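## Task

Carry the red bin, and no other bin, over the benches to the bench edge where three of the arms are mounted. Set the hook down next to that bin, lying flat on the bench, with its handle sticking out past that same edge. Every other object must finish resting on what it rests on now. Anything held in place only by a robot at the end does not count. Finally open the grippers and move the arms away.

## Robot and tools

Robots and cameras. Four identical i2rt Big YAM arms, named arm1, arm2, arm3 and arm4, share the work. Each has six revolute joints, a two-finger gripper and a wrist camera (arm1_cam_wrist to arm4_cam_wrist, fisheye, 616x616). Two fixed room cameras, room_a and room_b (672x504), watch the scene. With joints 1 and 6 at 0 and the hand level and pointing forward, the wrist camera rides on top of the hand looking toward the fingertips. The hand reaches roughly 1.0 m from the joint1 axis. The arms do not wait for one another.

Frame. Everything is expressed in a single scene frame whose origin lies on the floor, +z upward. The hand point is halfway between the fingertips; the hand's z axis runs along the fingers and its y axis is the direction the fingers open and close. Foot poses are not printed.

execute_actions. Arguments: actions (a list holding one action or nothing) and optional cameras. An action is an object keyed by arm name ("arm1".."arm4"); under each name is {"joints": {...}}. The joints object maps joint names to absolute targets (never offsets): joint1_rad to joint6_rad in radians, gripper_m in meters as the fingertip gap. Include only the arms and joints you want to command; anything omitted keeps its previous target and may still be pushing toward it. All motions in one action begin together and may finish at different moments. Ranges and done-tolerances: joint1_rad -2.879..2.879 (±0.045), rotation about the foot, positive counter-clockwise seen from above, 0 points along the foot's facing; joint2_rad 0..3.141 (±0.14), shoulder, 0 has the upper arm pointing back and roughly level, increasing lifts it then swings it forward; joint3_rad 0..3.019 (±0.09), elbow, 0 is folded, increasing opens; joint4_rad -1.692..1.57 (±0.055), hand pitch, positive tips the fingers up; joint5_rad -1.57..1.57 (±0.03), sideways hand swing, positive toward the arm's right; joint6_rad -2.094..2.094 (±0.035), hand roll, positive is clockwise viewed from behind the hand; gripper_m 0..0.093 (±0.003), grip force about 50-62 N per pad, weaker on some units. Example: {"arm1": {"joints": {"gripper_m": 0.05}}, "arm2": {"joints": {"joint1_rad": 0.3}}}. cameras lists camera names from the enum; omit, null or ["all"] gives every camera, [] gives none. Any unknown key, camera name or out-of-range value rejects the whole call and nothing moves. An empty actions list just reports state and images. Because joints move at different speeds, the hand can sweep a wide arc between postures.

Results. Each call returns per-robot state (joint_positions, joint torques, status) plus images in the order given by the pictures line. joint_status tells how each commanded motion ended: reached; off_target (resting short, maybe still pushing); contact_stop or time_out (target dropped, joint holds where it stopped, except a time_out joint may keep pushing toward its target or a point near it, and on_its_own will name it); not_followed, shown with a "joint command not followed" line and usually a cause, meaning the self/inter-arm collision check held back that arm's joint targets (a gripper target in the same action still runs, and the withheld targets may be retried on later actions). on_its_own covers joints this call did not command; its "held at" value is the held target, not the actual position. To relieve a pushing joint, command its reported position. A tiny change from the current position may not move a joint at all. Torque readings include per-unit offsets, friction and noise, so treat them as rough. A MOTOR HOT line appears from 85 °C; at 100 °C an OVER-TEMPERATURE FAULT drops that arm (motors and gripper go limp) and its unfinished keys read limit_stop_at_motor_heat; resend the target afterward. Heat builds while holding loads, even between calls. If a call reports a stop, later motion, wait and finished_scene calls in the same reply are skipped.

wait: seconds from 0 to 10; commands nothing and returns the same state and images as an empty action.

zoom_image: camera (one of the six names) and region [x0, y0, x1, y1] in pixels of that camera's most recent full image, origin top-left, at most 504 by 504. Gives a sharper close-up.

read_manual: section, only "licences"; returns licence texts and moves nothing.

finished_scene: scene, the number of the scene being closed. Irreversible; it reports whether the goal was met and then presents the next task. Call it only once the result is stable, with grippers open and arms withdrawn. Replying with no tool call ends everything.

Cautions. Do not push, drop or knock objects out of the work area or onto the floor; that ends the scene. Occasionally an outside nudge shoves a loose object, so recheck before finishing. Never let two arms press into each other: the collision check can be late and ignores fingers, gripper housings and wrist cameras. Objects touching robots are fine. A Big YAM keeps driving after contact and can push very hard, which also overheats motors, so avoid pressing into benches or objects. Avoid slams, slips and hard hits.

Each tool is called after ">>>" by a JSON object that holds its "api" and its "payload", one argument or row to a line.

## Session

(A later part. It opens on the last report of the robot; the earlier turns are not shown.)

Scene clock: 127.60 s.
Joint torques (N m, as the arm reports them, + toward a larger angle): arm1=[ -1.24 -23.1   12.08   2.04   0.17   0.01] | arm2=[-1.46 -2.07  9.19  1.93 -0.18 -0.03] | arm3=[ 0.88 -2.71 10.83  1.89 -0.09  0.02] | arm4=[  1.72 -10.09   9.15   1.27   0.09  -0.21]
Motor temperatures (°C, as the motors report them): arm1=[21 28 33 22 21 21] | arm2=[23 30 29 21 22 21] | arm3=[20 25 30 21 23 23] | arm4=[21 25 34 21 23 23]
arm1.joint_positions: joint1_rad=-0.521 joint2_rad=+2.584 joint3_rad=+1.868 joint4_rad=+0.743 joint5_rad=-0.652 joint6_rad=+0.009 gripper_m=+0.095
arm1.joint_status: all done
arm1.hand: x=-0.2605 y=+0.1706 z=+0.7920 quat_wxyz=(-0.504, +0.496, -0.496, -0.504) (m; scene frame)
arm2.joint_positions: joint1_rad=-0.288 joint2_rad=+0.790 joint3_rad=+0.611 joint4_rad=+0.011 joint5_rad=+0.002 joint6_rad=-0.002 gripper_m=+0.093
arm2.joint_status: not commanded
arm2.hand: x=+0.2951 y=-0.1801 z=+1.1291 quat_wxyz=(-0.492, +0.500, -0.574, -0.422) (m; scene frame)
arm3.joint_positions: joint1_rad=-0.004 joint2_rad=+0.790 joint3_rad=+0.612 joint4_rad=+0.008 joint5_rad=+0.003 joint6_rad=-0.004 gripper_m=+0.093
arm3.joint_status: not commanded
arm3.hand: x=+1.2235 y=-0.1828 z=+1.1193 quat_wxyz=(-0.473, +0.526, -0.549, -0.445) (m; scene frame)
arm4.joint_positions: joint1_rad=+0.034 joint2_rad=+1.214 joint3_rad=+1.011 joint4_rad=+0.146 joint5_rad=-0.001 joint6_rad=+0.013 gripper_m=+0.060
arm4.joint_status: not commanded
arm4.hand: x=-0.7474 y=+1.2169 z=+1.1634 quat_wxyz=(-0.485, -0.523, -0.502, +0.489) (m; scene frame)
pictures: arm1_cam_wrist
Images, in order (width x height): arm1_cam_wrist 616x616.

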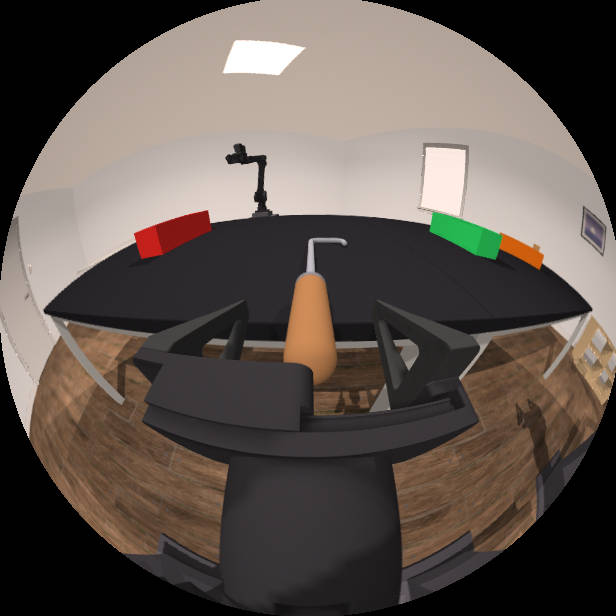

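>>> {"api": "execute_actions", "payload": {
  "actions": [
    {"arm1":{"joints":{"joint4_rad":0.67}}}
  ],
  "cameras": []
}}

>>> {"api": "execute_actions", "payload": {
  "actions": [
    {"arm1":{"joints":{"gripper_m":0}}}
  ],
  "cameras": []
}}

>>> {"api": "execute_actions", "payload": {
  "actions": [
    {"arm1":{"joints":{"joint2_rad":2.47,"joint4_rad":0.62,"joint6_rad":1.57}}}
  ],
  "cameras": ["arm1_cam_wrist"]
}}

>>> {"api": "execute_actions", "payload": {
  "actions": [
    {"arm1":{"joints":{"joint2_rad":2.25,"joint4_rad":0.45}}}
  ],
  "cameras": ["arm1_cam_wrist","room_a"]
}}

Scene clock: 136.30 s.
Joint torques (N m, as the arm reports them, + toward a larger angle): arm1=[ -1.28 -22.92  12.05   1.89   0.14   0.01] | arm2=[-1.35 -1.33  9.31  1.93 -0.17 -0.01] | arm3=[ 0.65 -2.4  10.86  1.79 -0.09  0.  ] | arm4=[  1.75 -10.14   9.14   1.28   0.09  -0.21]
Motor temperatures (°C, as the motors report them): arm1=[21 30 33 22 21 21] | arm2=[23 28 29 21 22 21] | arm3=[20 25 30 21 23 23] | arm4=[21 25 34 21 23 23]
arm1.joint_positions: joint1_rad=-0.521 joint2_rad=+2.584 joint3_rad=+1.868 joint4_rad=+0.687 joint5_rad=-0.652 joint6_rad=+0.009 gripper_m=+0.095
arm1.joint_status: all done
arm1.hand: x=-0.2606 y=+0.1705 z=+0.7802 quat_wxyz=(-0.484, +0.499, -0.515, -0.501) (m; scene frame)
arm2.joint_positions: joint1_rad=-0.288 joint2_rad=+0.790 joint3_rad=+0.611 joint4_rad=+0.011 joint5_rad=+0.002 joint6_rad=-0.002 gripper_m=+0.093
arm2.joint_status: not commanded
arm2.hand: x=+0.2951 y=-0.1801 z=+1.1291 quat_wxyz=(-0.492, +0.500, -0.574, -0.422) (m; scene frame)
arm3.joint_positions: joint1_rad=-0.004 joint2_rad=+0.790 joint3_rad=+0.612 joint4_rad=+0.008 joint5_rad=+0.003 joint6_rad=-0.004 gripper_m=+0.093
arm3.joint_status: not commanded
arm3.hand: x=+1.2235 y=-0.1828 z=+1.1193 quat_wxyz=(-0.473, +0.526, -0.549, -0.445) (m; scene frame)
arm4.joint_positions: joint1_rad=+0.034 joint2_rad=+1.214 joint3_rad=+1.011 joint4_rad=+0.146 joint5_rad=-0.001 joint6_rad=+0.013 gripper_m=+0.060
arm4.joint_status: not commanded
arm4.hand: x=-0.7474 y=+1.2169 z=+1.1634 quat_wxyz=(-0.485, -0.523, -0.502, +0.489) (m; scene frame)
pictures: none
No camera images: the call's "cameras" was empty. Leave "cameras" out to get every camera's image.

Scene clock: 137.03 s.
Joint torques (N m, as the arm reports them, + toward a larger angle): arm1=[ -1.3  -23.23  12.09   1.93   0.14   0.02] | arm2=[-1.94 -1.67  9.17  2.   -0.22  0.03] | arm3=[ 0.88 -2.46 10.9   1.78 -0.11  0.03] | arm4=[  1.75 -10.13   9.14   1.27   0.09  -0.21]
Motor temperatures (°C, as the motors report them): arm1=[21 30 33 22 21 21] | arm2=[23 28 29 21 22 21] | arm3=[20 25 30 21 23 23] | arm4=[21 25 34 21 23 23]
arm1.joint_positions: joint1_rad=-0.521 joint2_rad=+2.584 joint3_rad=+1.868 joint4_rad=+0.687 joint5_rad=-0.652 joint6_rad=+0.009 gripper_m=+0.031
arm1.joint_status: gripper_m off_target (ended at +0.031, target +0.000)
arm1.hand: x=-0.2606 y=+0.1705 z=+0.7801 quat_wxyz=(-0.484, +0.499, -0.515, -0.501) (m; scene frame)
arm2.joint_positions: joint1_rad=-0.288 joint2_rad=+0.790 joint3_rad=+0.611 joint4_rad=+0.011 joint5_rad=+0.002 joint6_rad=-0.002 gripper_m=+0.093
arm2.joint_status: not commanded
arm2.hand: x=+0.2951 y=-0.1801 z=+1.1291 quat_wxyz=(-0.492, +0.500, -0.574, -0.422) (m; scene frame)
arm3.joint_positions: joint1_rad=-0.004 joint2_rad=+0.790 joint3_rad=+0.612 joint4_rad=+0.008 joint5_rad=+0.003 joint6_rad=-0.004 gripper_m=+0.093
arm3.joint_status: not commanded
arm3.hand: x=+1.2235 y=-0.1828 z=+1.1193 quat_wxyz=(-0.473, +0.526, -0.549, -0.445) (m; scene frame)
arm4.joint_positions: joint1_rad=+0.034 joint2_rad=+1.214 joint3_rad=+1.011 joint4_rad=+0.146 joint5_rad=-0.001 joint6_rad=+0.013 gripper_m=+0.060
arm4.joint_status: not commanded
arm4.hand: x=-0.7474 y=+1.2169 z=+1.1634 quat_wxyz=(-0.485, -0.523, -0.502, +0.489) (m; scene frame)
pictures: none
No camera images: the call's "cameras" was empty. Leave "cameras" out to get every camera's image.

Scene clock: 139.20 s.
Joint torques (N m, as the arm reports them, + toward a larger angle): arm1=[ -0.94 -25.63  12.68   2.67  -0.06   0.16] | arm2=[-1.19 -2.05  9.13  1.77 -0.22  0.  ] | arm3=[ 1.35 -2.64 10.82  1.85 -0.11  0.01] | arm4=[  1.71 -10.14   9.14   1.27   0.09  -0.21]
Motor temperatures (°C, as the motors report them): arm1=[21 31 33 22 21 21] | arm2=[23 28 29 21 22 21] | arm3=[20 25 30 21 23 23] | arm4=[21 25 34 21 23 23]
arm1.joint_positions: joint1_rad=-0.525 joint2_rad=+2.497 joint3_rad=+1.868 joint4_rad=+0.620 joint5_rad=-0.647 joint6_rad=+1.555 gripper_m=+0.031
arm1.joint_status: all done
arm1.hand: x=-0.2518 y=+0.1745 z=+0.8404 quat_wxyz=(-0.004, -0.002, -0.712, -0.702) (m; scene frame)
arm2.joint_positions: joint1_rad=-0.288 joint2_rad=+0.790 joint3_rad=+0.611 joint4_rad=+0.011 joint5_rad=+0.002 joint6_rad=-0.002 gripper_m=+0.093
arm2.joint_status: not commanded
arm2.hand: x=+0.2951 y=-0.1801 z=+1.1291 quat_wxyz=(-0.492, +0.500, -0.574, -0.422) (m; scene frame)
arm3.joint_positions: joint1_rad=-0.004 joint2_rad=+0.790 joint3_rad=+0.612 joint4_rad=+0.008 joint5_rad=+0.003 joint6_rad=-0.004 gripper_m=+0.093
arm3.joint_status: not commanded
arm3.hand: x=+1.2235 y=-0.1828 z=+1.1193 quat_wxyz=(-0.473, +0.526, -0.549, -0.445) (m; scene frame)
arm4.joint_positions: joint1_rad=+0.034 joint2_rad=+1.214 joint3_rad=+1.011 joint4_rad=+0.146 joint5_rad=-0.001 joint6_rad=+0.013 gripper_m=+0.060
arm4.joint_status: not commanded
arm4.hand: x=-0.7474 y=+1.2169 z=+1.1634 quat_wxyz=(-0.485, -0.523, -0.502, +0.489) (m; scene frame)
pictures: arm1_cam_wrist
Images, in order (width x height): arm1_cam_wrist 616x616.

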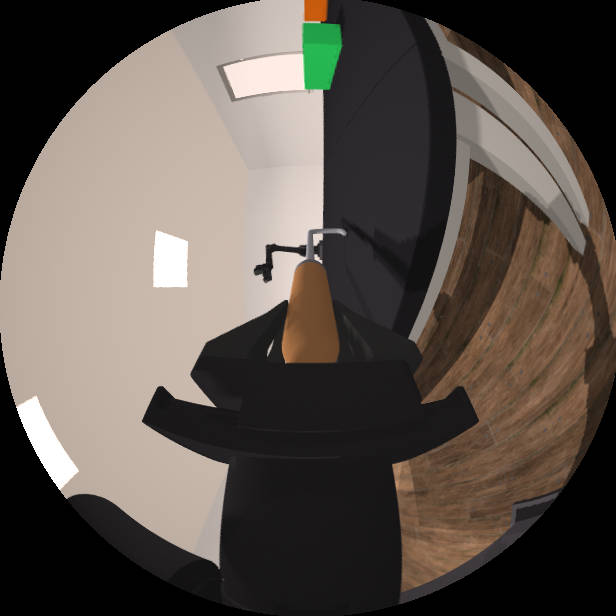

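Scene clock: 140.47 s.
Joint torques (N m, as the arm reports them, + toward a larger angle): arm1=[ -0.92 -25.    13.73   3.22   0.02   0.16] | arm2=[-1.35 -1.49  9.25  1.88 -0.22  0.02] | arm3=[ 0.86 -2.71 10.82  1.85 -0.1   0.02] | arm4=[  1.74 -10.15   9.14   1.26   0.08  -0.21]
Motor temperatures (°C, as the motors report them): arm1=[21 31 34 22 21 21] | arm2=[23 28 29 21 22 21] | arm3=[20 25 30 21 23 23] | arm4=[21 25 34 21 23 23]
arm1.joint_positions: joint1_rad=-0.525 joint2_rad=+2.278 joint3_rad=+1.868 joint4_rad=+0.435 joint5_rad=-0.648 joint6_rad=+1.557 gripper_m=+0.031
arm1.joint_status: all done
arm1.hand: x=-0.2538 y=+0.1719 z=+0.9906 quat_wxyz=(-0.010, +0.005, -0.702, -0.712) (m; scene frame)
arm2.joint_positions: joint1_rad=-0.288 joint2_rad=+0.790 joint3_rad=+0.611 joint4_rad=+0.011 joint5_rad=+0.002 joint6_rad=-0.002 gripper_m=+0.093
arm2.joint_status: not commanded
arm2.hand: x=+0.2951 y=-0.1801 z=+1.1291 quat_wxyz=(-0.492, +0.500, -0.574, -0.422) (m; scene frame)
arm3.joint_positions: joint1_rad=-0.004 joint2_rad=+0.790 joint3_rad=+0.612 joint4_rad=+0.008 joint5_rad=+0.003 joint6_rad=-0.004 gripper_m=+0.093
arm3.joint_status: not commanded
arm3.hand: x=+1.2235 y=-0.1828 z=+1.1193 quat_wxyz=(-0.473, +0.526, -0.549, -0.445) (m; scene frame)
arm4.joint_positions: joint1_rad=+0.034 joint2_rad=+1.214 joint3_rad=+1.011 joint4_rad=+0.146 joint5_rad=-0.001 joint6_rad=+0.013 gripper_m=+0.060
arm4.joint_status: not commanded
arm4.hand: x=-0.7474 y=+1.2169 z=+1.1634 quat_wxyz=(-0.485, -0.523, -0.502, +0.489) (m; scene frame)
pictures: arm1_cam_wrist, room_a
Images, in order (width x height): arm1_cam_wrist 616x616, room_a 672x504.

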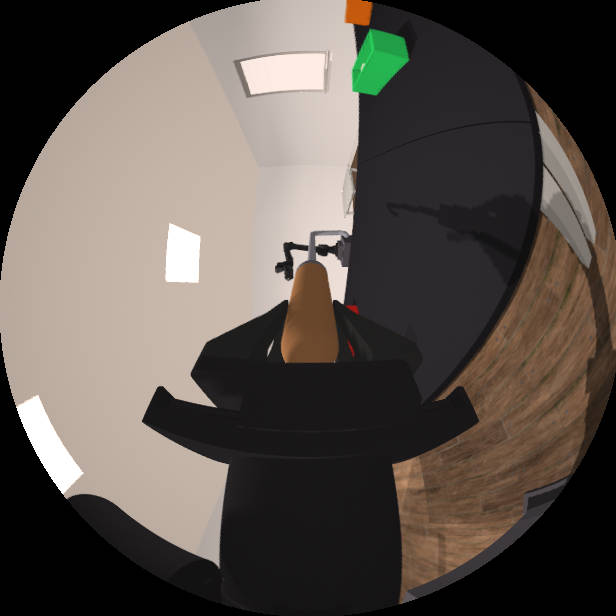

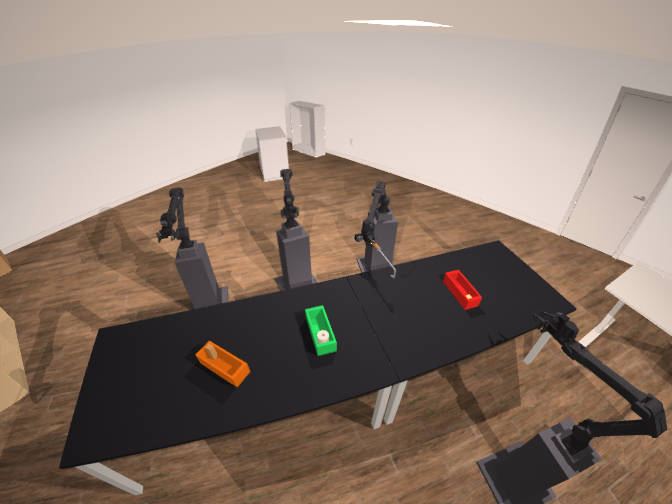

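>>> {"api": "execute_actions", "payload": {
  "actions": [
    {"arm1":{"joints":{"joint1_rad":0.16,"joint2_rad":2.1,"joint3_rad":1.58,"joint4_rad":0.56,"joint5_rad":0}},"arm4":{"joints":{"joint4_rad":-0.3}}}
  ],
  "cameras": ["arm1_cam_wrist","arm4_cam_wrist","room_a"]
}}

Scene clock: 147.23 s.
Joint torques (N m, as the arm reports them, + toward a larger angle): arm1=[ -0.36 -25.28  11.48   5.44   0.1    0.15] | arm2=[-1.51 -2.29  9.14  1.91 -0.19  0.01] | arm3=[ 1.07 -2.74 10.82  1.79 -0.13 -0.01] | arm4=[ 1.74 -9.86  9.09  0.88  0.09 -0.21]
Motor temperatures (°C, as the motors report them): arm1=[21 32 34 22 21 21] | arm2=[23 27 29 21 22 21] | arm3=[20 25 30 21 23 23] | arm4=[21 25 34 21 23 23]
arm1.joint_positions: joint1_rad=+0.159 joint2_rad=+2.161 joint3_rad=+1.565 joint4_rad=+0.497 joint5_rad=+0.000 joint6_rad=+1.557 gripper_m=+0.031
arm1.joint_status: joint4_rad time_out (moved +0.062 of +0.125); the others done
arm1.on_its_own: joint4_rad reads +0.497 and still pushes toward +0.560 since a time_out
arm1.hand: x=-0.7330 y=+0.2595 z=+0.9342 quat_wxyz=(+0.008, +0.013, -0.743, -0.669) (m; scene frame)
arm2.joint_positions: joint1_rad=-0.288 joint2_rad=+0.790 joint3_rad=+0.611 joint4_rad=+0.011 joint5_rad=+0.002 joint6_rad=-0.002 gripper_m=+0.093
arm2.joint_status: not commanded
arm2.hand: x=+0.2951 y=-0.1801 z=+1.1291 quat_wxyz=(-0.492, +0.500, -0.574, -0.422) (m; scene frame)
arm3.joint_positions: joint1_rad=-0.004 joint2_rad=+0.790 joint3_rad=+0.612 joint4_rad=+0.008 joint5_rad=+0.003 joint6_rad=-0.004 gripper_m=+0.093
arm3.joint_status: not commanded
arm3.hand: x=+1.2235 y=-0.1828 z=+1.1193 quat_wxyz=(-0.473, +0.526, -0.549, -0.445) (m; scene frame)
arm4.joint_positions: joint1_rad=+0.034 joint2_rad=+1.211 joint3_rad=+1.011 joint4_rad=-0.286 joint5_rad=-0.001 joint6_rad=+0.013 gripper_m=+0.060
arm4.joint_status: all done
arm4.hand: x=-0.7464 y=+1.2452 z=+1.0631 quat_wxyz=(-0.366, -0.617, -0.592, +0.368) (m; scene frame)
pictures: arm1_cam_wrist, arm4_cam_wrist, room_a
Images, in order (width x height): arm1_cam_wrist 616x616, arm4_cam_wrist 616x616, room_a 672x504.

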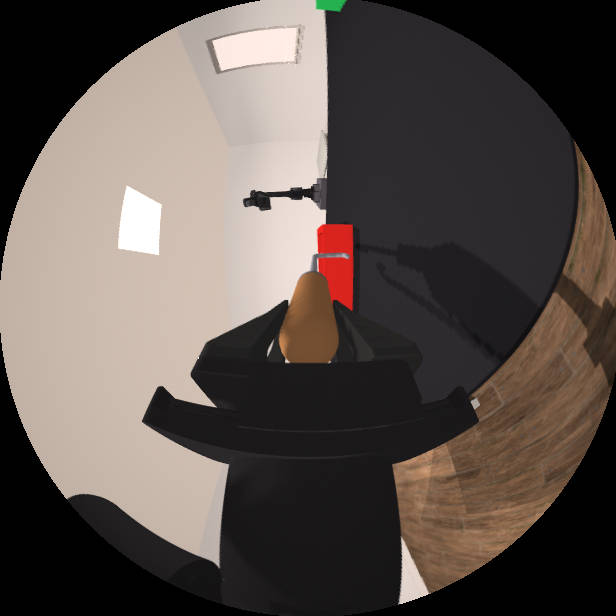

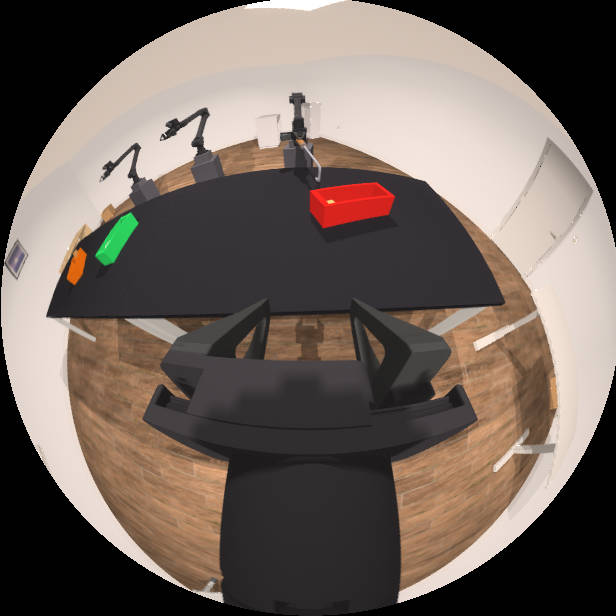

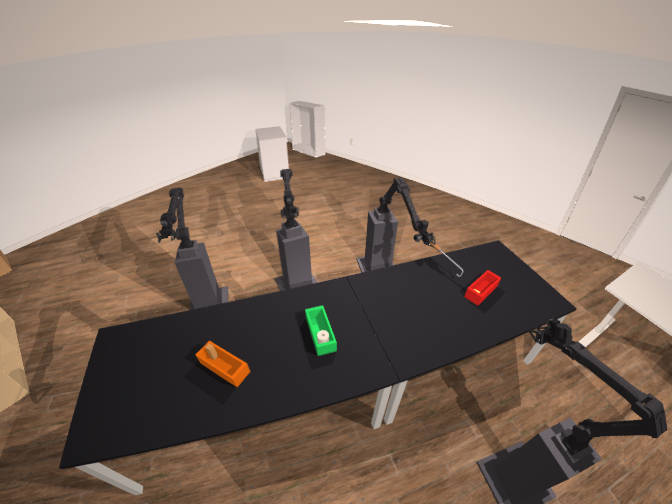

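>>> {"api": "execute_actions", "payload": {
  "actions": [
    {"arm1":{"joints":{"joint3_rad":2.15}}}
  ],
  "cameras": []
}}

>>> {"api": "execute_actions", "payload": {
  "actions": [
    {"arm1":{"joints":{"joint1_rad":0.28,"joint2_rad":2.38,"joint4_rad":0.3}}}
  ],
  "cameras": ["arm1_cam_wrist","arm4_cam_wrist","room_a"]
}}

Scene clock: 154.33 s.
Joint torques (N m, as the arm reports them, + toward a larger angle): arm1=[ -0.77 -23.63  17.26   4.     0.04   0.17] | arm2=[-1.64 -1.96  9.25  1.98 -0.21  0.  ] | arm3=[ 1.14 -2.54 10.81  1.88 -0.11  0.01] | arm4=[ 1.73 -9.87  9.09  0.89  0.09 -0.21]
Motor temperatures (°C, as the motors report them): arm1=[21 33 35 22 21 21] | arm2=[23 27 29 21 22 21] | arm3=[20 25 30 21 23 23] | arm4=[21 25 34 21 23 23]
arm1.joint_positions: joint1_rad=+0.159 joint2_rad=+2.117 joint3_rad=+2.085 joint4_rad=+0.521 joint5_rad=+0.000 joint6_rad=+1.557 gripper_m=+0.031
arm1.joint_status: all done
arm1.hand: x=-0.7314 y=+0.2873 z=+1.2882 quat_wxyz=(+0.008, +0.008, -0.517, -0.856) (m; scene frame)
arm2.joint_positions: joint1_rad=-0.288 joint2_rad=+0.790 joint3_rad=+0.611 joint4_rad=+0.011 joint5_rad=+0.002 joint6_rad=-0.002 gripper_m=+0.093
arm2.joint_status: not commanded
arm2.hand: x=+0.2951 y=-0.1801 z=+1.1291 quat_wxyz=(-0.492, +0.500, -0.574, -0.422) (m; scene frame)
arm3.joint_positions: joint1_rad=-0.004 joint2_rad=+0.790 joint3_rad=+0.612 joint4_rad=+0.008 joint5_rad=+0.003 joint6_rad=-0.004 gripper_m=+0.093
arm3.joint_status: not commanded
arm3.hand: x=+1.2235 y=-0.1828 z=+1.1193 quat_wxyz=(-0.473, +0.526, -0.549, -0.445) (m; scene frame)
arm4.joint_positions: joint1_rad=+0.034 joint2_rad=+1.211 joint3_rad=+1.011 joint4_rad=-0.286 joint5_rad=-0.001 joint6_rad=+0.013 gripper_m=+0.060
arm4.joint_status: not commanded
arm4.hand: x=-0.7464 y=+1.2452 z=+1.0631 quat_wxyz=(-0.366, -0.617, -0.592, +0.368) (m; scene frame)
pictures: none
No camera images: the call's "cameras" was empty. Leave "cameras" out to get every camera's image.

Scene clock: 155.87 s.
Joint torques (N m, as the arm reports them, + toward a larger angle): arm1=[ -0.23 -28.74  15.33   3.54   0.07   0.03] | arm2=[-1.74 -2.02  9.16  1.92 -0.19  0.01] | arm3=[ 1.13 -2.49 10.85  1.84 -0.09  0.01] | arm4=[ 1.71 -9.86  9.08  0.89  0.09 -0.21]
Motor temperatures (°C, as the motors report them): arm1=[21 33 35 22 21 21] | arm2=[23 26 29 21 22 21] | arm3=[20 25 30 21 23 23] | arm4=[21 25 34 21 23 23]
arm1.joint_positions: joint1_rad=+0.279 joint2_rad=+2.441 joint3_rad=+2.104 joint4_rad=+0.283 joint5_rad=+0.000 joint6_rad=+1.569 gripper_m=+0.031
arm1.joint_status: all done
arm1.hand: x=-0.8514 y=+0.3607 z=+0.9492 quat_wxyz=(+0.053, +0.052, -0.726, -0.684) (m; scene frame)
arm2.joint_positions: joint1_rad=-0.288 joint2_rad=+0.790 joint3_rad=+0.611 joint4_rad=+0.011 joint5_rad=+0.002 joint6_rad=-0.002 gripper_m=+0.093
arm2.joint_status: not commanded
arm2.hand: x=+0.2951 y=-0.1801 z=+1.1291 quat_wxyz=(-0.492, +0.500, -0.574, -0.422) (m; scene frame)
arm3.joint_positions: joint1_rad=-0.004 joint2_rad=+0.790 joint3_rad=+0.612 joint4_rad=+0.008 joint5_rad=+0.003 joint6_rad=-0.004 gripper_m=+0.093
arm3.joint_status: not commanded
arm3.hand: x=+1.2235 y=-0.1828 z=+1.1193 quat_wxyz=(-0.473, +0.526, -0.549, -0.445) (m; scene frame)
arm4.joint_positions: joint1_rad=+0.034 joint2_rad=+1.211 joint3_rad=+1.011 joint4_rad=-0.286 joint5_rad=-0.001 joint6_rad=+0.013 gripper_m=+0.060
arm4.joint_status: not commanded
arm4.hand: x=-0.7464 y=+1.2452 z=+1.0631 quat_wxyz=(-0.366, -0.617, -0.592, +0.368) (m; scene frame)
pictures: arm1_cam_wrist, arm4_cam_wrist, room_a
Images, in order (width x height): arm1_cam_wrist 616x616, arm4_cam_wrist 616x616, room_a 672x504.

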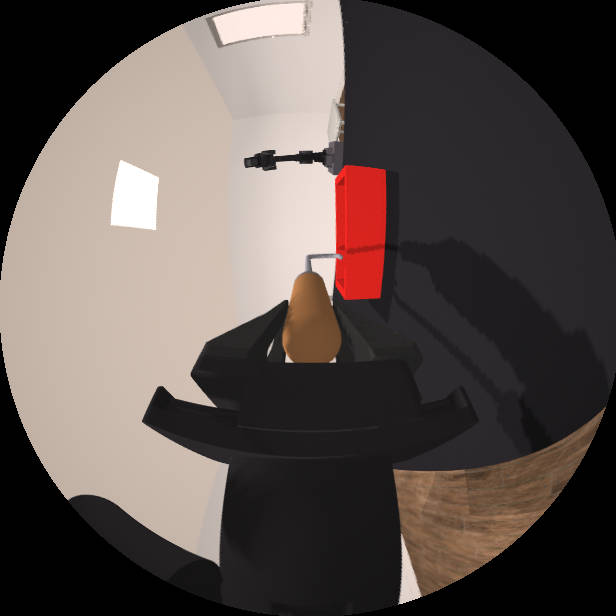

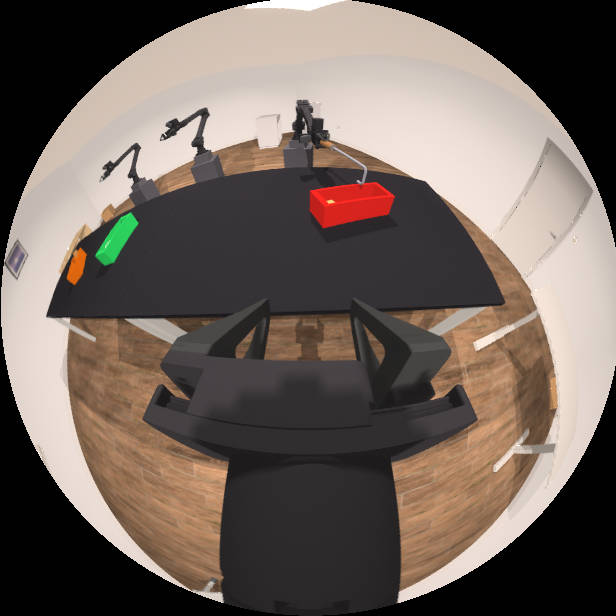

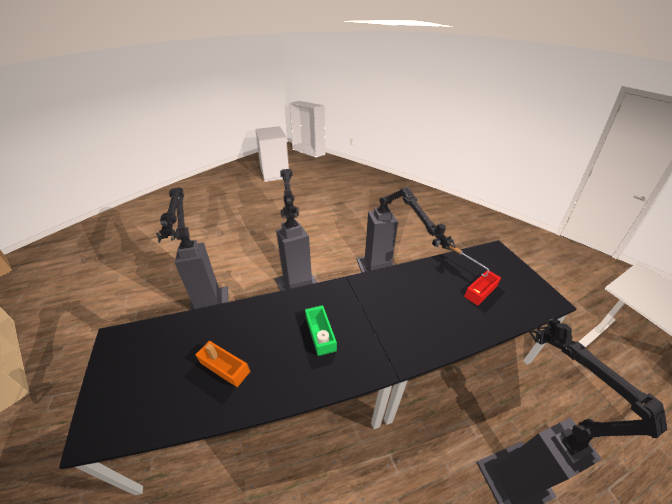

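>>> {"api": "execute_actions", "payload": {
  "actions": [
    {"arm1":{"joints":{"joint2_rad":2.55,"joint3_rad":2.45,"joint4_rad":0.2}}}
  ],
  "cameras": []
}}

>>> {"api": "execute_actions", "payload": {
  "actions": [
    {"arm1":{"joints":{"joint4_rad":0.02}}}
  ],
  "cameras": ["arm1_cam_wrist","room_a"]
}}

>>> {"api": "zoom_image", "payload": {
  "camera": "room_a",
  "region": [400,210,560,330]
}}

Scene clock: 164.93 s.
Joint torques (N m, as the arm reports them, + toward a larger angle): arm1=[ -0.14 -27.55  21.14   3.63   0.06   0.03] | arm2=[-1.6  -1.82  9.22  1.89 -0.19  0.  ] | arm3=[ 0.99 -2.31 10.85  1.86 -0.07  0.  ] | arm4=[ 1.72 -9.84  9.09  0.89  0.09 -0.21]
Motor temperatures (°C, as the motors report them): arm1=[21 35 38 22 21 21] | arm2=[23 26 30 21 22 21] | arm3=[20 25 31 21 23 23] | arm4=[21 25 35 21 23 23]
arm1.joint_positions: joint1_rad=+0.279 joint2_rad=+2.572 joint3_rad=+2.344 joint4_rad=+0.181 joint5_rad=+0.000 joint6_rad=+1.569 gripper_m=+0.031
arm1.joint_status: joint3_rad time_out (moved +0.241 of +0.346); the others done
arm1.on_its_own: joint3_rad reads +2.344 and still pushes toward +2.450 since a time_out
arm1.hand: x=-0.8565 y=+0.3943 z=+0.9457 quat_wxyz=(+0.053, +0.052, -0.723, -0.686) (m; scene frame)
arm2.joint_positions: joint1_rad=-0.288 joint2_rad=+0.790 joint3_rad=+0.611 joint4_rad=+0.011 joint5_rad=+0.002 joint6_rad=-0.002 gripper_m=+0.093
arm2.joint_status: not commanded
arm2.hand: x=+0.2951 y=-0.1801 z=+1.1291 quat_wxyz=(-0.492, +0.500, -0.574, -0.422) (m; scene frame)
arm3.joint_positions: joint1_rad=-0.004 joint2_rad=+0.790 joint3_rad=+0.612 joint4_rad=+0.008 joint5_rad=+0.003 joint6_rad=-0.004 gripper_m=+0.093
arm3.joint_status: not commanded
arm3.hand: x=+1.2235 y=-0.1828 z=+1.1193 quat_wxyz=(-0.473, +0.526, -0.549, -0.445) (m; scene frame)
arm4.joint_positions: joint1_rad=+0.034 joint2_rad=+1.211 joint3_rad=+1.011 joint4_rad=-0.286 joint5_rad=-0.001 joint6_rad=+0.013 gripper_m=+0.060
arm4.joint_status: not commanded
arm4.hand: x=-0.7464 y=+1.2452 z=+1.0631 quat_wxyz=(-0.366, -0.617, -0.592, +0.368) (m; scene frame)
pictures: none
No camera images: the call's "cameras" was empty. Leave "cameras" out to get every camera's image.

not run: a stop came earlier in this reply.

Region (400, 210, 560, 330) of room_a's 672x504 image, scaled by 3.150, with more detail than that image has; it fills the top 378 rows of this view, and the rest is white.

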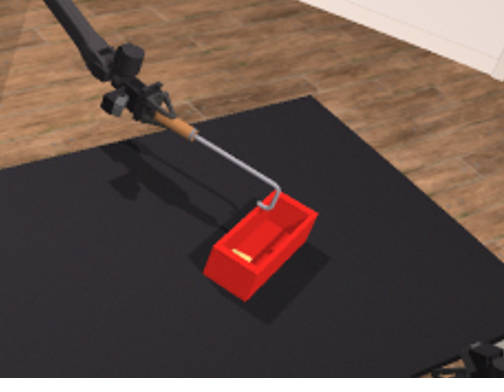

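>>> {"api": "execute_actions", "payload": {
  "actions": [
    {"arm1":{"joints":{"joint4_rad":0.08}}}
  ],
  "cameras": ["arm1_cam_wrist","room_a"]
}}

>>> {"api": "zoom_image", "payload": {
  "camera": "room_a",
  "region": [400,210,560,330]
}}

Scene clock: 169.23 s.
Joint torques (N m, as the arm reports them, + toward a larger angle): arm1=[ -0.12 -28.21  20.86   3.58   0.08   0.04] | arm2=[-1.63 -2.13  9.23  1.82 -0.22  0.  ] | arm3=[ 1.22 -2.52 10.82  1.85 -0.09  0.02] | arm4=[ 1.74 -9.86  9.09  0.88  0.09 -0.21]
Motor temperatures (°C, as the motors report them): arm1=[21 35 41 22 21 21] | arm2=[23 26 30 21 22 21] | arm3=[20 25 31 21 23 23] | arm4=[21 25 35 21 23 23]
arm1.joint_positions: joint1_rad=+0.279 joint2_rad=+2.573 joint3_rad=+2.348 joint4_rad=+0.061 joint5_rad=+0.000 joint6_rad=+1.568 gripper_m=+0.031
arm1.joint_status: all done
arm1.on_its_own: joint3_rad reads +2.348 and still pushes toward +2.450 since a time_out
arm1.hand: x=-0.8563 y=+0.3915 z=+0.9185 quat_wxyz=(+0.050, +0.056, -0.762, -0.643) (m; scene frame)
arm2.joint_positions: joint1_rad=-0.288 joint2_rad=+0.790 joint3_rad=+0.611 joint4_rad=+0.011 joint5_rad=+0.002 joint6_rad=-0.002 gripper_m=+0.093
arm2.joint_status: not commanded
arm2.hand: x=+0.2951 y=-0.1801 z=+1.1291 quat_wxyz=(-0.492, +0.500, -0.574, -0.422) (m; scene frame)
arm3.joint_positions: joint1_rad=-0.004 joint2_rad=+0.790 joint3_rad=+0.612 joint4_rad=+0.008 joint5_rad=+0.003 joint6_rad=-0.004 gripper_m=+0.093
arm3.joint_status: not commanded
arm3.hand: x=+1.2235 y=-0.1828 z=+1.1193 quat_wxyz=(-0.473, +0.526, -0.549, -0.445) (m; scene frame)
arm4.joint_positions: joint1_rad=+0.034 joint2_rad=+1.211 joint3_rad=+1.011 joint4_rad=-0.286 joint5_rad=-0.001 joint6_rad=+0.013 gripper_m=+0.060
arm4.joint_status: not commanded
arm4.hand: x=-0.7464 y=+1.2452 z=+1.0631 quat_wxyz=(-0.366, -0.617, -0.592, +0.368) (m; scene frame)
pictures: arm1_cam_wrist, room_a
Images, in order (width x height): arm1_cam_wrist 616x616, room_a 672x504.

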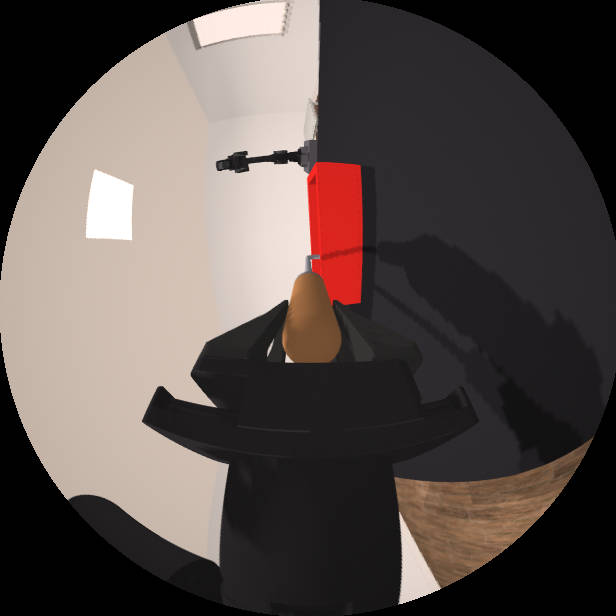

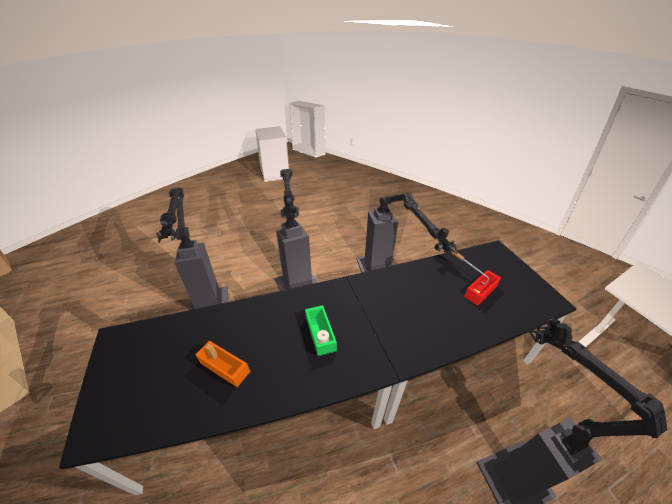

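Region (400, 210, 560, 330) of room_a's 672x504 image, scaled by 3.150, with more detail than that image has; it fills the top 378 rows of this view, and the rest is white.

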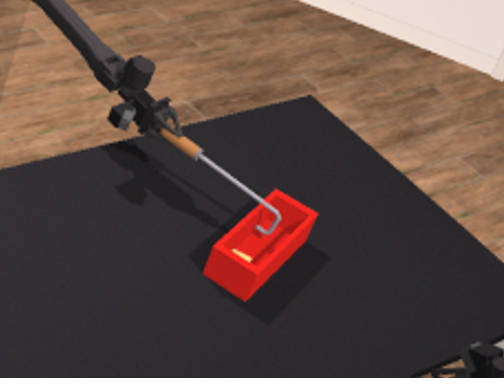

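>>> {"api": "execute_actions", "payload": {
  "actions": [
    {"arm1":{"joints":{"joint2_rad":2.28,"joint3_rad":1.87,"joint4_rad":0.34}}}
  ],
  "cameras": []
}}

>>> {"api": "execute_actions", "payload": {
  "actions": [
    {"arm1":{"joints":{"joint2_rad":2.05,"joint3_rad":1.45,"joint4_rad":0.54}}}
  ],
  "cameras": ["room_a"]
}}

>>> {"api": "execute_actions", "payload": {
  "actions": [
    {"arm1":{"joints":{"joint2_rad":1.86,"joint3_rad":1.1,"joint4_rad":0.69}}}
  ],
  "cameras": ["arm1_cam_wrist","room_a"]
}}

Scene clock: 178.37 s.
Joint torques (N m, as the arm reports them, + toward a larger angle): arm1=[ -0.26 -25.32  12.91   4.56   0.05   0.07] | arm2=[-1.32 -1.59  9.24  1.98 -0.17 -0.03] | arm3=[ 1.35 -2.46 10.86  1.87 -0.1   0.01] | arm4=[ 1.76 -9.84  9.09  0.88  0.09 -0.21]
Motor temperatures (°C, as the motors report them): arm1=[21 36 44 22 21 21] | arm2=[23 26 30 21 22 21] | arm3=[20 25 31 21 23 23] | arm4=[21 25 35 21 23 23]
arm1.joint_positions: joint1_rad=+0.279 joint2_rad=+2.303 joint3_rad=+1.847 joint4_rad=+0.299 joint5_rad=+0.001 joint6_rad=+1.566 gripper_m=+0.031
arm1.joint_status: all done
arm1.hand: x=-0.8441 y=+0.3113 z=+0.9263 quat_wxyz=(+0.049, +0.056, -0.760, -0.646) (m; scene frame)
arm2.joint_positions: joint1_rad=-0.288 joint2_rad=+0.790 joint3_rad=+0.611 joint4_rad=+0.011 joint5_rad=+0.002 joint6_rad=-0.002 gripper_m=+0.093
arm2.joint_status: not commanded
arm2.hand: x=+0.2951 y=-0.1801 z=+1.1291 quat_wxyz=(-0.492, +0.500, -0.574, -0.422) (m; scene frame)
arm3.joint_positions: joint1_rad=-0.004 joint2_rad=+0.790 joint3_rad=+0.612 joint4_rad=+0.008 joint5_rad=+0.003 joint6_rad=-0.004 gripper_m=+0.093
arm3.joint_status: not commanded
arm3.hand: x=+1.2235 y=-0.1828 z=+1.1193 quat_wxyz=(-0.473, +0.526, -0.549, -0.445) (m; scene frame)
arm4.joint_positions: joint1_rad=+0.034 joint2_rad=+1.211 joint3_rad=+1.011 joint4_rad=-0.286 joint5_rad=-0.001 joint6_rad=+0.013 gripper_m=+0.060
arm4.joint_status: not commanded
arm4.hand: x=-0.7464 y=+1.2452 z=+1.0631 quat_wxyz=(-0.366, -0.617, -0.592, +0.368) (m; scene frame)
pictures: none
No camera images: the call's "cameras" was empty. Leave "cameras" out to get every camera's image.

Scene clock: 180.77 s.
Joint torques (N m, as the arm reports them, + toward a larger angle): arm1=[ -0.37 -22.72  11.62   5.3    0.04   0.07] | arm2=[-1.65 -1.58  9.14  1.87 -0.18  0.01] | arm3=[ 1.13 -2.68 10.78  1.78 -0.1   0.  ] | arm4=[ 1.77 -9.84  9.09  0.89  0.09 -0.21]
Motor temperatures (°C, as the motors report them): arm1=[21 36 43 22 21 21] | arm2=[23 26 30 21 22 21] | arm3=[20 25 31 21 23 23] | arm4=[21 25 35 21 23 23]
arm1.joint_positions: joint1_rad=+0.279 joint2_rad=+2.093 joint3_rad=+1.429 joint4_rad=+0.480 joint5_rad=+0.001 joint6_rad=+1.566 gripper_m=+0.031
arm1.joint_status: joint4_rad time_out (moved +0.181 of +0.241); the others done
arm1.on_its_own: joint4_rad reads +0.480 and still pushes toward +0.540 since a time_out
arm1.hand: x=-0.8294 y=+0.2132 z=+0.9116 quat_wxyz=(+0.048, +0.057, -0.768, -0.636) (m; scene frame)
arm2.joint_positions: joint1_rad=-0.288 joint2_rad=+0.790 joint3_rad=+0.611 joint4_rad=+0.011 joint5_rad=+0.002 joint6_rad=-0.002 gripper_m=+0.093
arm2.joint_status: not commanded
arm2.hand: x=+0.2951 y=-0.1801 z=+1.1291 quat_wxyz=(-0.492, +0.500, -0.574, -0.422) (m; scene frame)
arm3.joint_positions: joint1_rad=-0.004 joint2_rad=+0.790 joint3_rad=+0.612 joint4_rad=+0.008 joint5_rad=+0.003 joint6_rad=-0.004 gripper_m=+0.093
arm3.joint_status: not commanded
arm3.hand: x=+1.2235 y=-0.1828 z=+1.1193 quat_wxyz=(-0.473, +0.526, -0.549, -0.445) (m; scene frame)
arm4.joint_positions: joint1_rad=+0.034 joint2_rad=+1.211 joint3_rad=+1.011 joint4_rad=-0.286 joint5_rad=-0.001 joint6_rad=+0.013 gripper_m=+0.060
arm4.joint_status: not commanded
arm4.hand: x=-0.7464 y=+1.2452 z=+1.0631 quat_wxyz=(-0.366, -0.617, -0.592, +0.368) (m; scene frame)
pictures: room_a
Images, in order (width x height): room_a 672x504.

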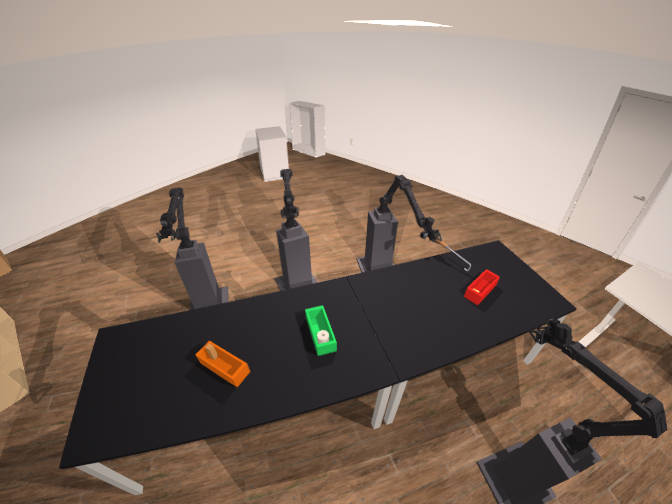

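not run: a stop came earlier in this reply.

>>> {"api": "execute_actions", "payload": {
  "actions": [
    {"arm1":{"joints":{"joint1_rad":0.25,"joint2_rad":2.3,"joint3_rad":2.36,"joint4_rad":0.4}}}
  ],
  "cameras": []
}}

>>> {"api": "execute_actions", "payload": {
  "actions": [
    {"arm1":{"joints":{"joint2_rad":2.51,"joint4_rad":0.22}}}
  ],
  "cameras": []
}}

>>> {"api": "execute_actions", "payload": {
  "actions": [
    {"arm1":{"joints":{"joint4_rad":0.08}}}
  ],
  "cameras": ["arm1_cam_wrist","room_a"]
}}

Scene clock: 188.93 s.
Joint torques (N m, as the arm reports them, + toward a larger angle): arm1=[ -0.81 -25.42  17.82   4.13   0.04   0.07] | arm2=[-1.43 -1.49  9.21  1.84 -0.21 -0.04] | arm3=[ 1.29 -2.42 10.89  1.83 -0.13  0.01] | arm4=[ 1.75 -9.83  9.08  0.89  0.09 -0.21]
Motor temperatures (°C, as the motors report them): arm1=[21 36 41 22 21 21] | arm2=[23 26 30 21 22 21] | arm3=[20 25 31 21 23 23] | arm4=[21 25 35 21 23 23]
arm1.joint_positions: joint1_rad=+0.255 joint2_rad=+2.320 joint3_rad=+2.292 joint4_rad=+0.361 joint5_rad=+0.000 joint6_rad=+1.566 gripper_m=+0.031
arm1.joint_status: all done
arm1.hand: x=-0.8247 y=+0.3479 z=+1.1979 quat_wxyz=(+0.051, +0.035, -0.581, -0.812) (m; scene frame)
arm2.joint_positions: joint1_rad=-0.288 joint2_rad=+0.790 joint3_rad=+0.611 joint4_rad=+0.011 joint5_rad=+0.002 joint6_rad=-0.002 gripper_m=+0.093
arm2.joint_status: not commanded
arm2.hand: x=+0.2951 y=-0.1801 z=+1.1291 quat_wxyz=(-0.492, +0.500, -0.574, -0.422) (m; scene frame)
arm3.joint_positions: joint1_rad=-0.004 joint2_rad=+0.790 joint3_rad=+0.612 joint4_rad=+0.008 joint5_rad=+0.003 joint6_rad=-0.004 gripper_m=+0.093
arm3.joint_status: not commanded
arm3.hand: x=+1.2235 y=-0.1828 z=+1.1193 quat_wxyz=(-0.473, +0.526, -0.549, -0.445) (m; scene frame)
arm4.joint_positions: joint1_rad=+0.034 joint2_rad=+1.211 joint3_rad=+1.011 joint4_rad=-0.286 joint5_rad=-0.001 joint6_rad=+0.013 gripper_m=+0.060
arm4.joint_status: not commanded
arm4.hand: x=-0.7464 y=+1.2452 z=+1.0631 quat_wxyz=(-0.366, -0.617, -0.592, +0.368) (m; scene frame)
pictures: none
No camera images: the call's "cameras" was empty. Leave "cameras" out to get every camera's image.

Scene clock: 190.10 s.
Joint torques (N m, as the arm reports them, + toward a larger angle): arm1=[ -0.22 -30.23  16.42   3.4    0.12   0.04] | arm2=[-1.4  -1.69  9.24  2.   -0.16  0.01] | arm3=[ 0.89 -2.58 10.86  1.86 -0.11  0.01] | arm4=[ 1.76 -9.85  9.09  0.89  0.09 -0.21]
Motor temperatures (°C, as the motors report them): arm1=[21 36 41 22 21 21] | arm2=[23 26 30 21 22 21] | arm3=[20 25 31 21 23 23] | arm4=[21 25 35 21 23 23]
arm1.joint_positions: joint1_rad=+0.255 joint2_rad=+2.576 joint3_rad=+2.305 joint4_rad=+0.200 joint5_rad=-0.001 joint6_rad=+1.570 gripper_m=+0.031
arm1.joint_status: all done
arm1.hand: x=-0.8320 y=+0.3937 z=+0.9224 quat_wxyz=(+0.045, +0.044, -0.732, -0.678) (m; scene frame)
arm2.joint_positions: joint1_rad=-0.288 joint2_rad=+0.790 joint3_rad=+0.611 joint4_rad=+0.011 joint5_rad=+0.002 joint6_rad=-0.002 gripper_m=+0.093
arm2.joint_status: not commanded
arm2.hand: x=+0.2951 y=-0.1801 z=+1.1291 quat_wxyz=(-0.492, +0.500, -0.574, -0.422) (m; scene frame)
arm3.joint_positions: joint1_rad=-0.004 joint2_rad=+0.790 joint3_rad=+0.612 joint4_rad=+0.008 joint5_rad=+0.003 joint6_rad=-0.004 gripper_m=+0.093
arm3.joint_status: not commanded
arm3.hand: x=+1.2235 y=-0.1828 z=+1.1193 quat_wxyz=(-0.473, +0.526, -0.549, -0.445) (m; scene frame)
arm4.joint_positions: joint1_rad=+0.034 joint2_rad=+1.211 joint3_rad=+1.011 joint4_rad=-0.286 joint5_rad=-0.001 joint6_rad=+0.013 gripper_m=+0.060
arm4.joint_status: not commanded
arm4.hand: x=-0.7464 y=+1.2452 z=+1.0631 quat_wxyz=(-0.366, -0.617, -0.592, +0.368) (m; scene frame)
pictures: none
No camera images: the call's "cameras" was empty. Leave "cameras" out to get every camera's image.

Scene clock: 190.93 s.
Joint torques (N m, as the arm reports them, + toward a larger angle): arm1=[ -0.72 -29.57  16.48   2.56   0.12   0.01] | arm2=[-1.82 -1.52  9.25  1.87 -0.2  -0.02] | arm3=[ 1.   -2.62 10.81  1.9  -0.1  -0.03] | arm4=[ 1.72 -9.86  9.09  0.89  0.09 -0.21]
Motor temperatures (°C, as the motors report them): arm1=[21 36 42 22 21 21] | arm2=[23 26 30 21 22 21] | arm3=[20 25 31 21 23 23] | arm4=[21 25 35 21 23 23]
arm1.joint_positions: joint1_rad=+0.255 joint2_rad=+2.566 joint3_rad=+2.305 joint4_rad=+0.084 joint5_rad=+0.000 joint6_rad=+1.570 gripper_m=+0.031
arm1.joint_status: all done
arm1.hand: x=-0.8316 y=+0.3899 z=+0.9034 quat_wxyz=(+0.043, +0.046, -0.767, -0.638) (m; scene frame)
arm2.joint_positions: joint1_rad=-0.288 joint2_rad=+0.790 joint3_rad=+0.611 joint4_rad=+0.011 joint5_rad=+0.002 joint6_rad=-0.002 gripper_m=+0.093
arm2.joint_status: not commanded
arm2.hand: x=+0.2951 y=-0.1801 z=+1.1291 quat_wxyz=(-0.492, +0.500, -0.574, -0.422) (m; scene frame)
arm3.joint_positions: joint1_rad=-0.004 joint2_rad=+0.790 joint3_rad=+0.612 joint4_rad=+0.008 joint5_rad=+0.003 joint6_rad=-0.004 gripper_m=+0.093
arm3.joint_status: not commanded
arm3.hand: x=+1.2235 y=-0.1828 z=+1.1193 quat_wxyz=(-0.473, +0.526, -0.549, -0.445) (m; scene frame)
arm4.joint_positions: joint1_rad=+0.034 joint2_rad=+1.211 joint3_rad=+1.011 joint4_rad=-0.286 joint5_rad=-0.001 joint6_rad=+0.013 gripper_m=+0.060
arm4.joint_status: not commanded
arm4.hand: x=-0.7464 y=+1.2452 z=+1.0631 quat_wxyz=(-0.366, -0.617, -0.592, +0.368) (m; scene frame)
pictures: arm1_cam_wrist, room_a
Images, in order (width x height): arm1_cam_wrist 616x616, room_a 672x504.

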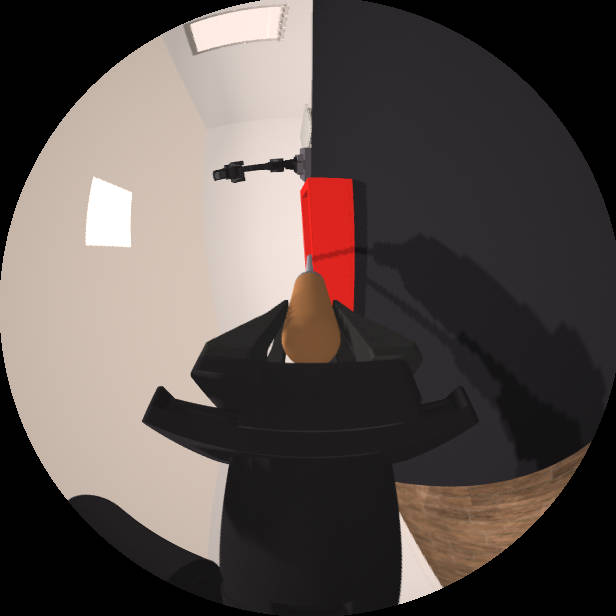

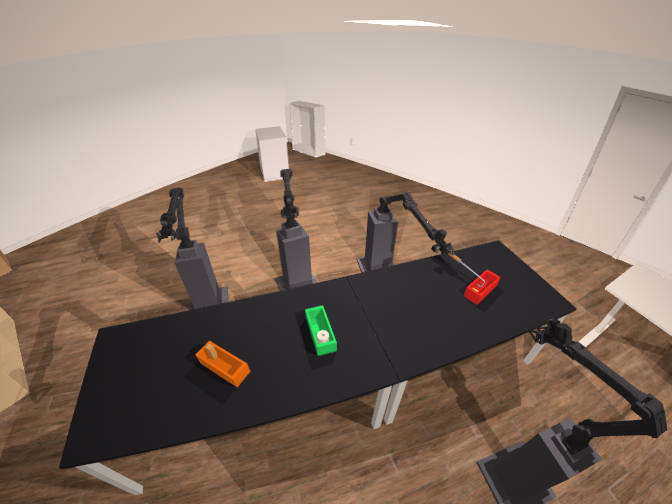

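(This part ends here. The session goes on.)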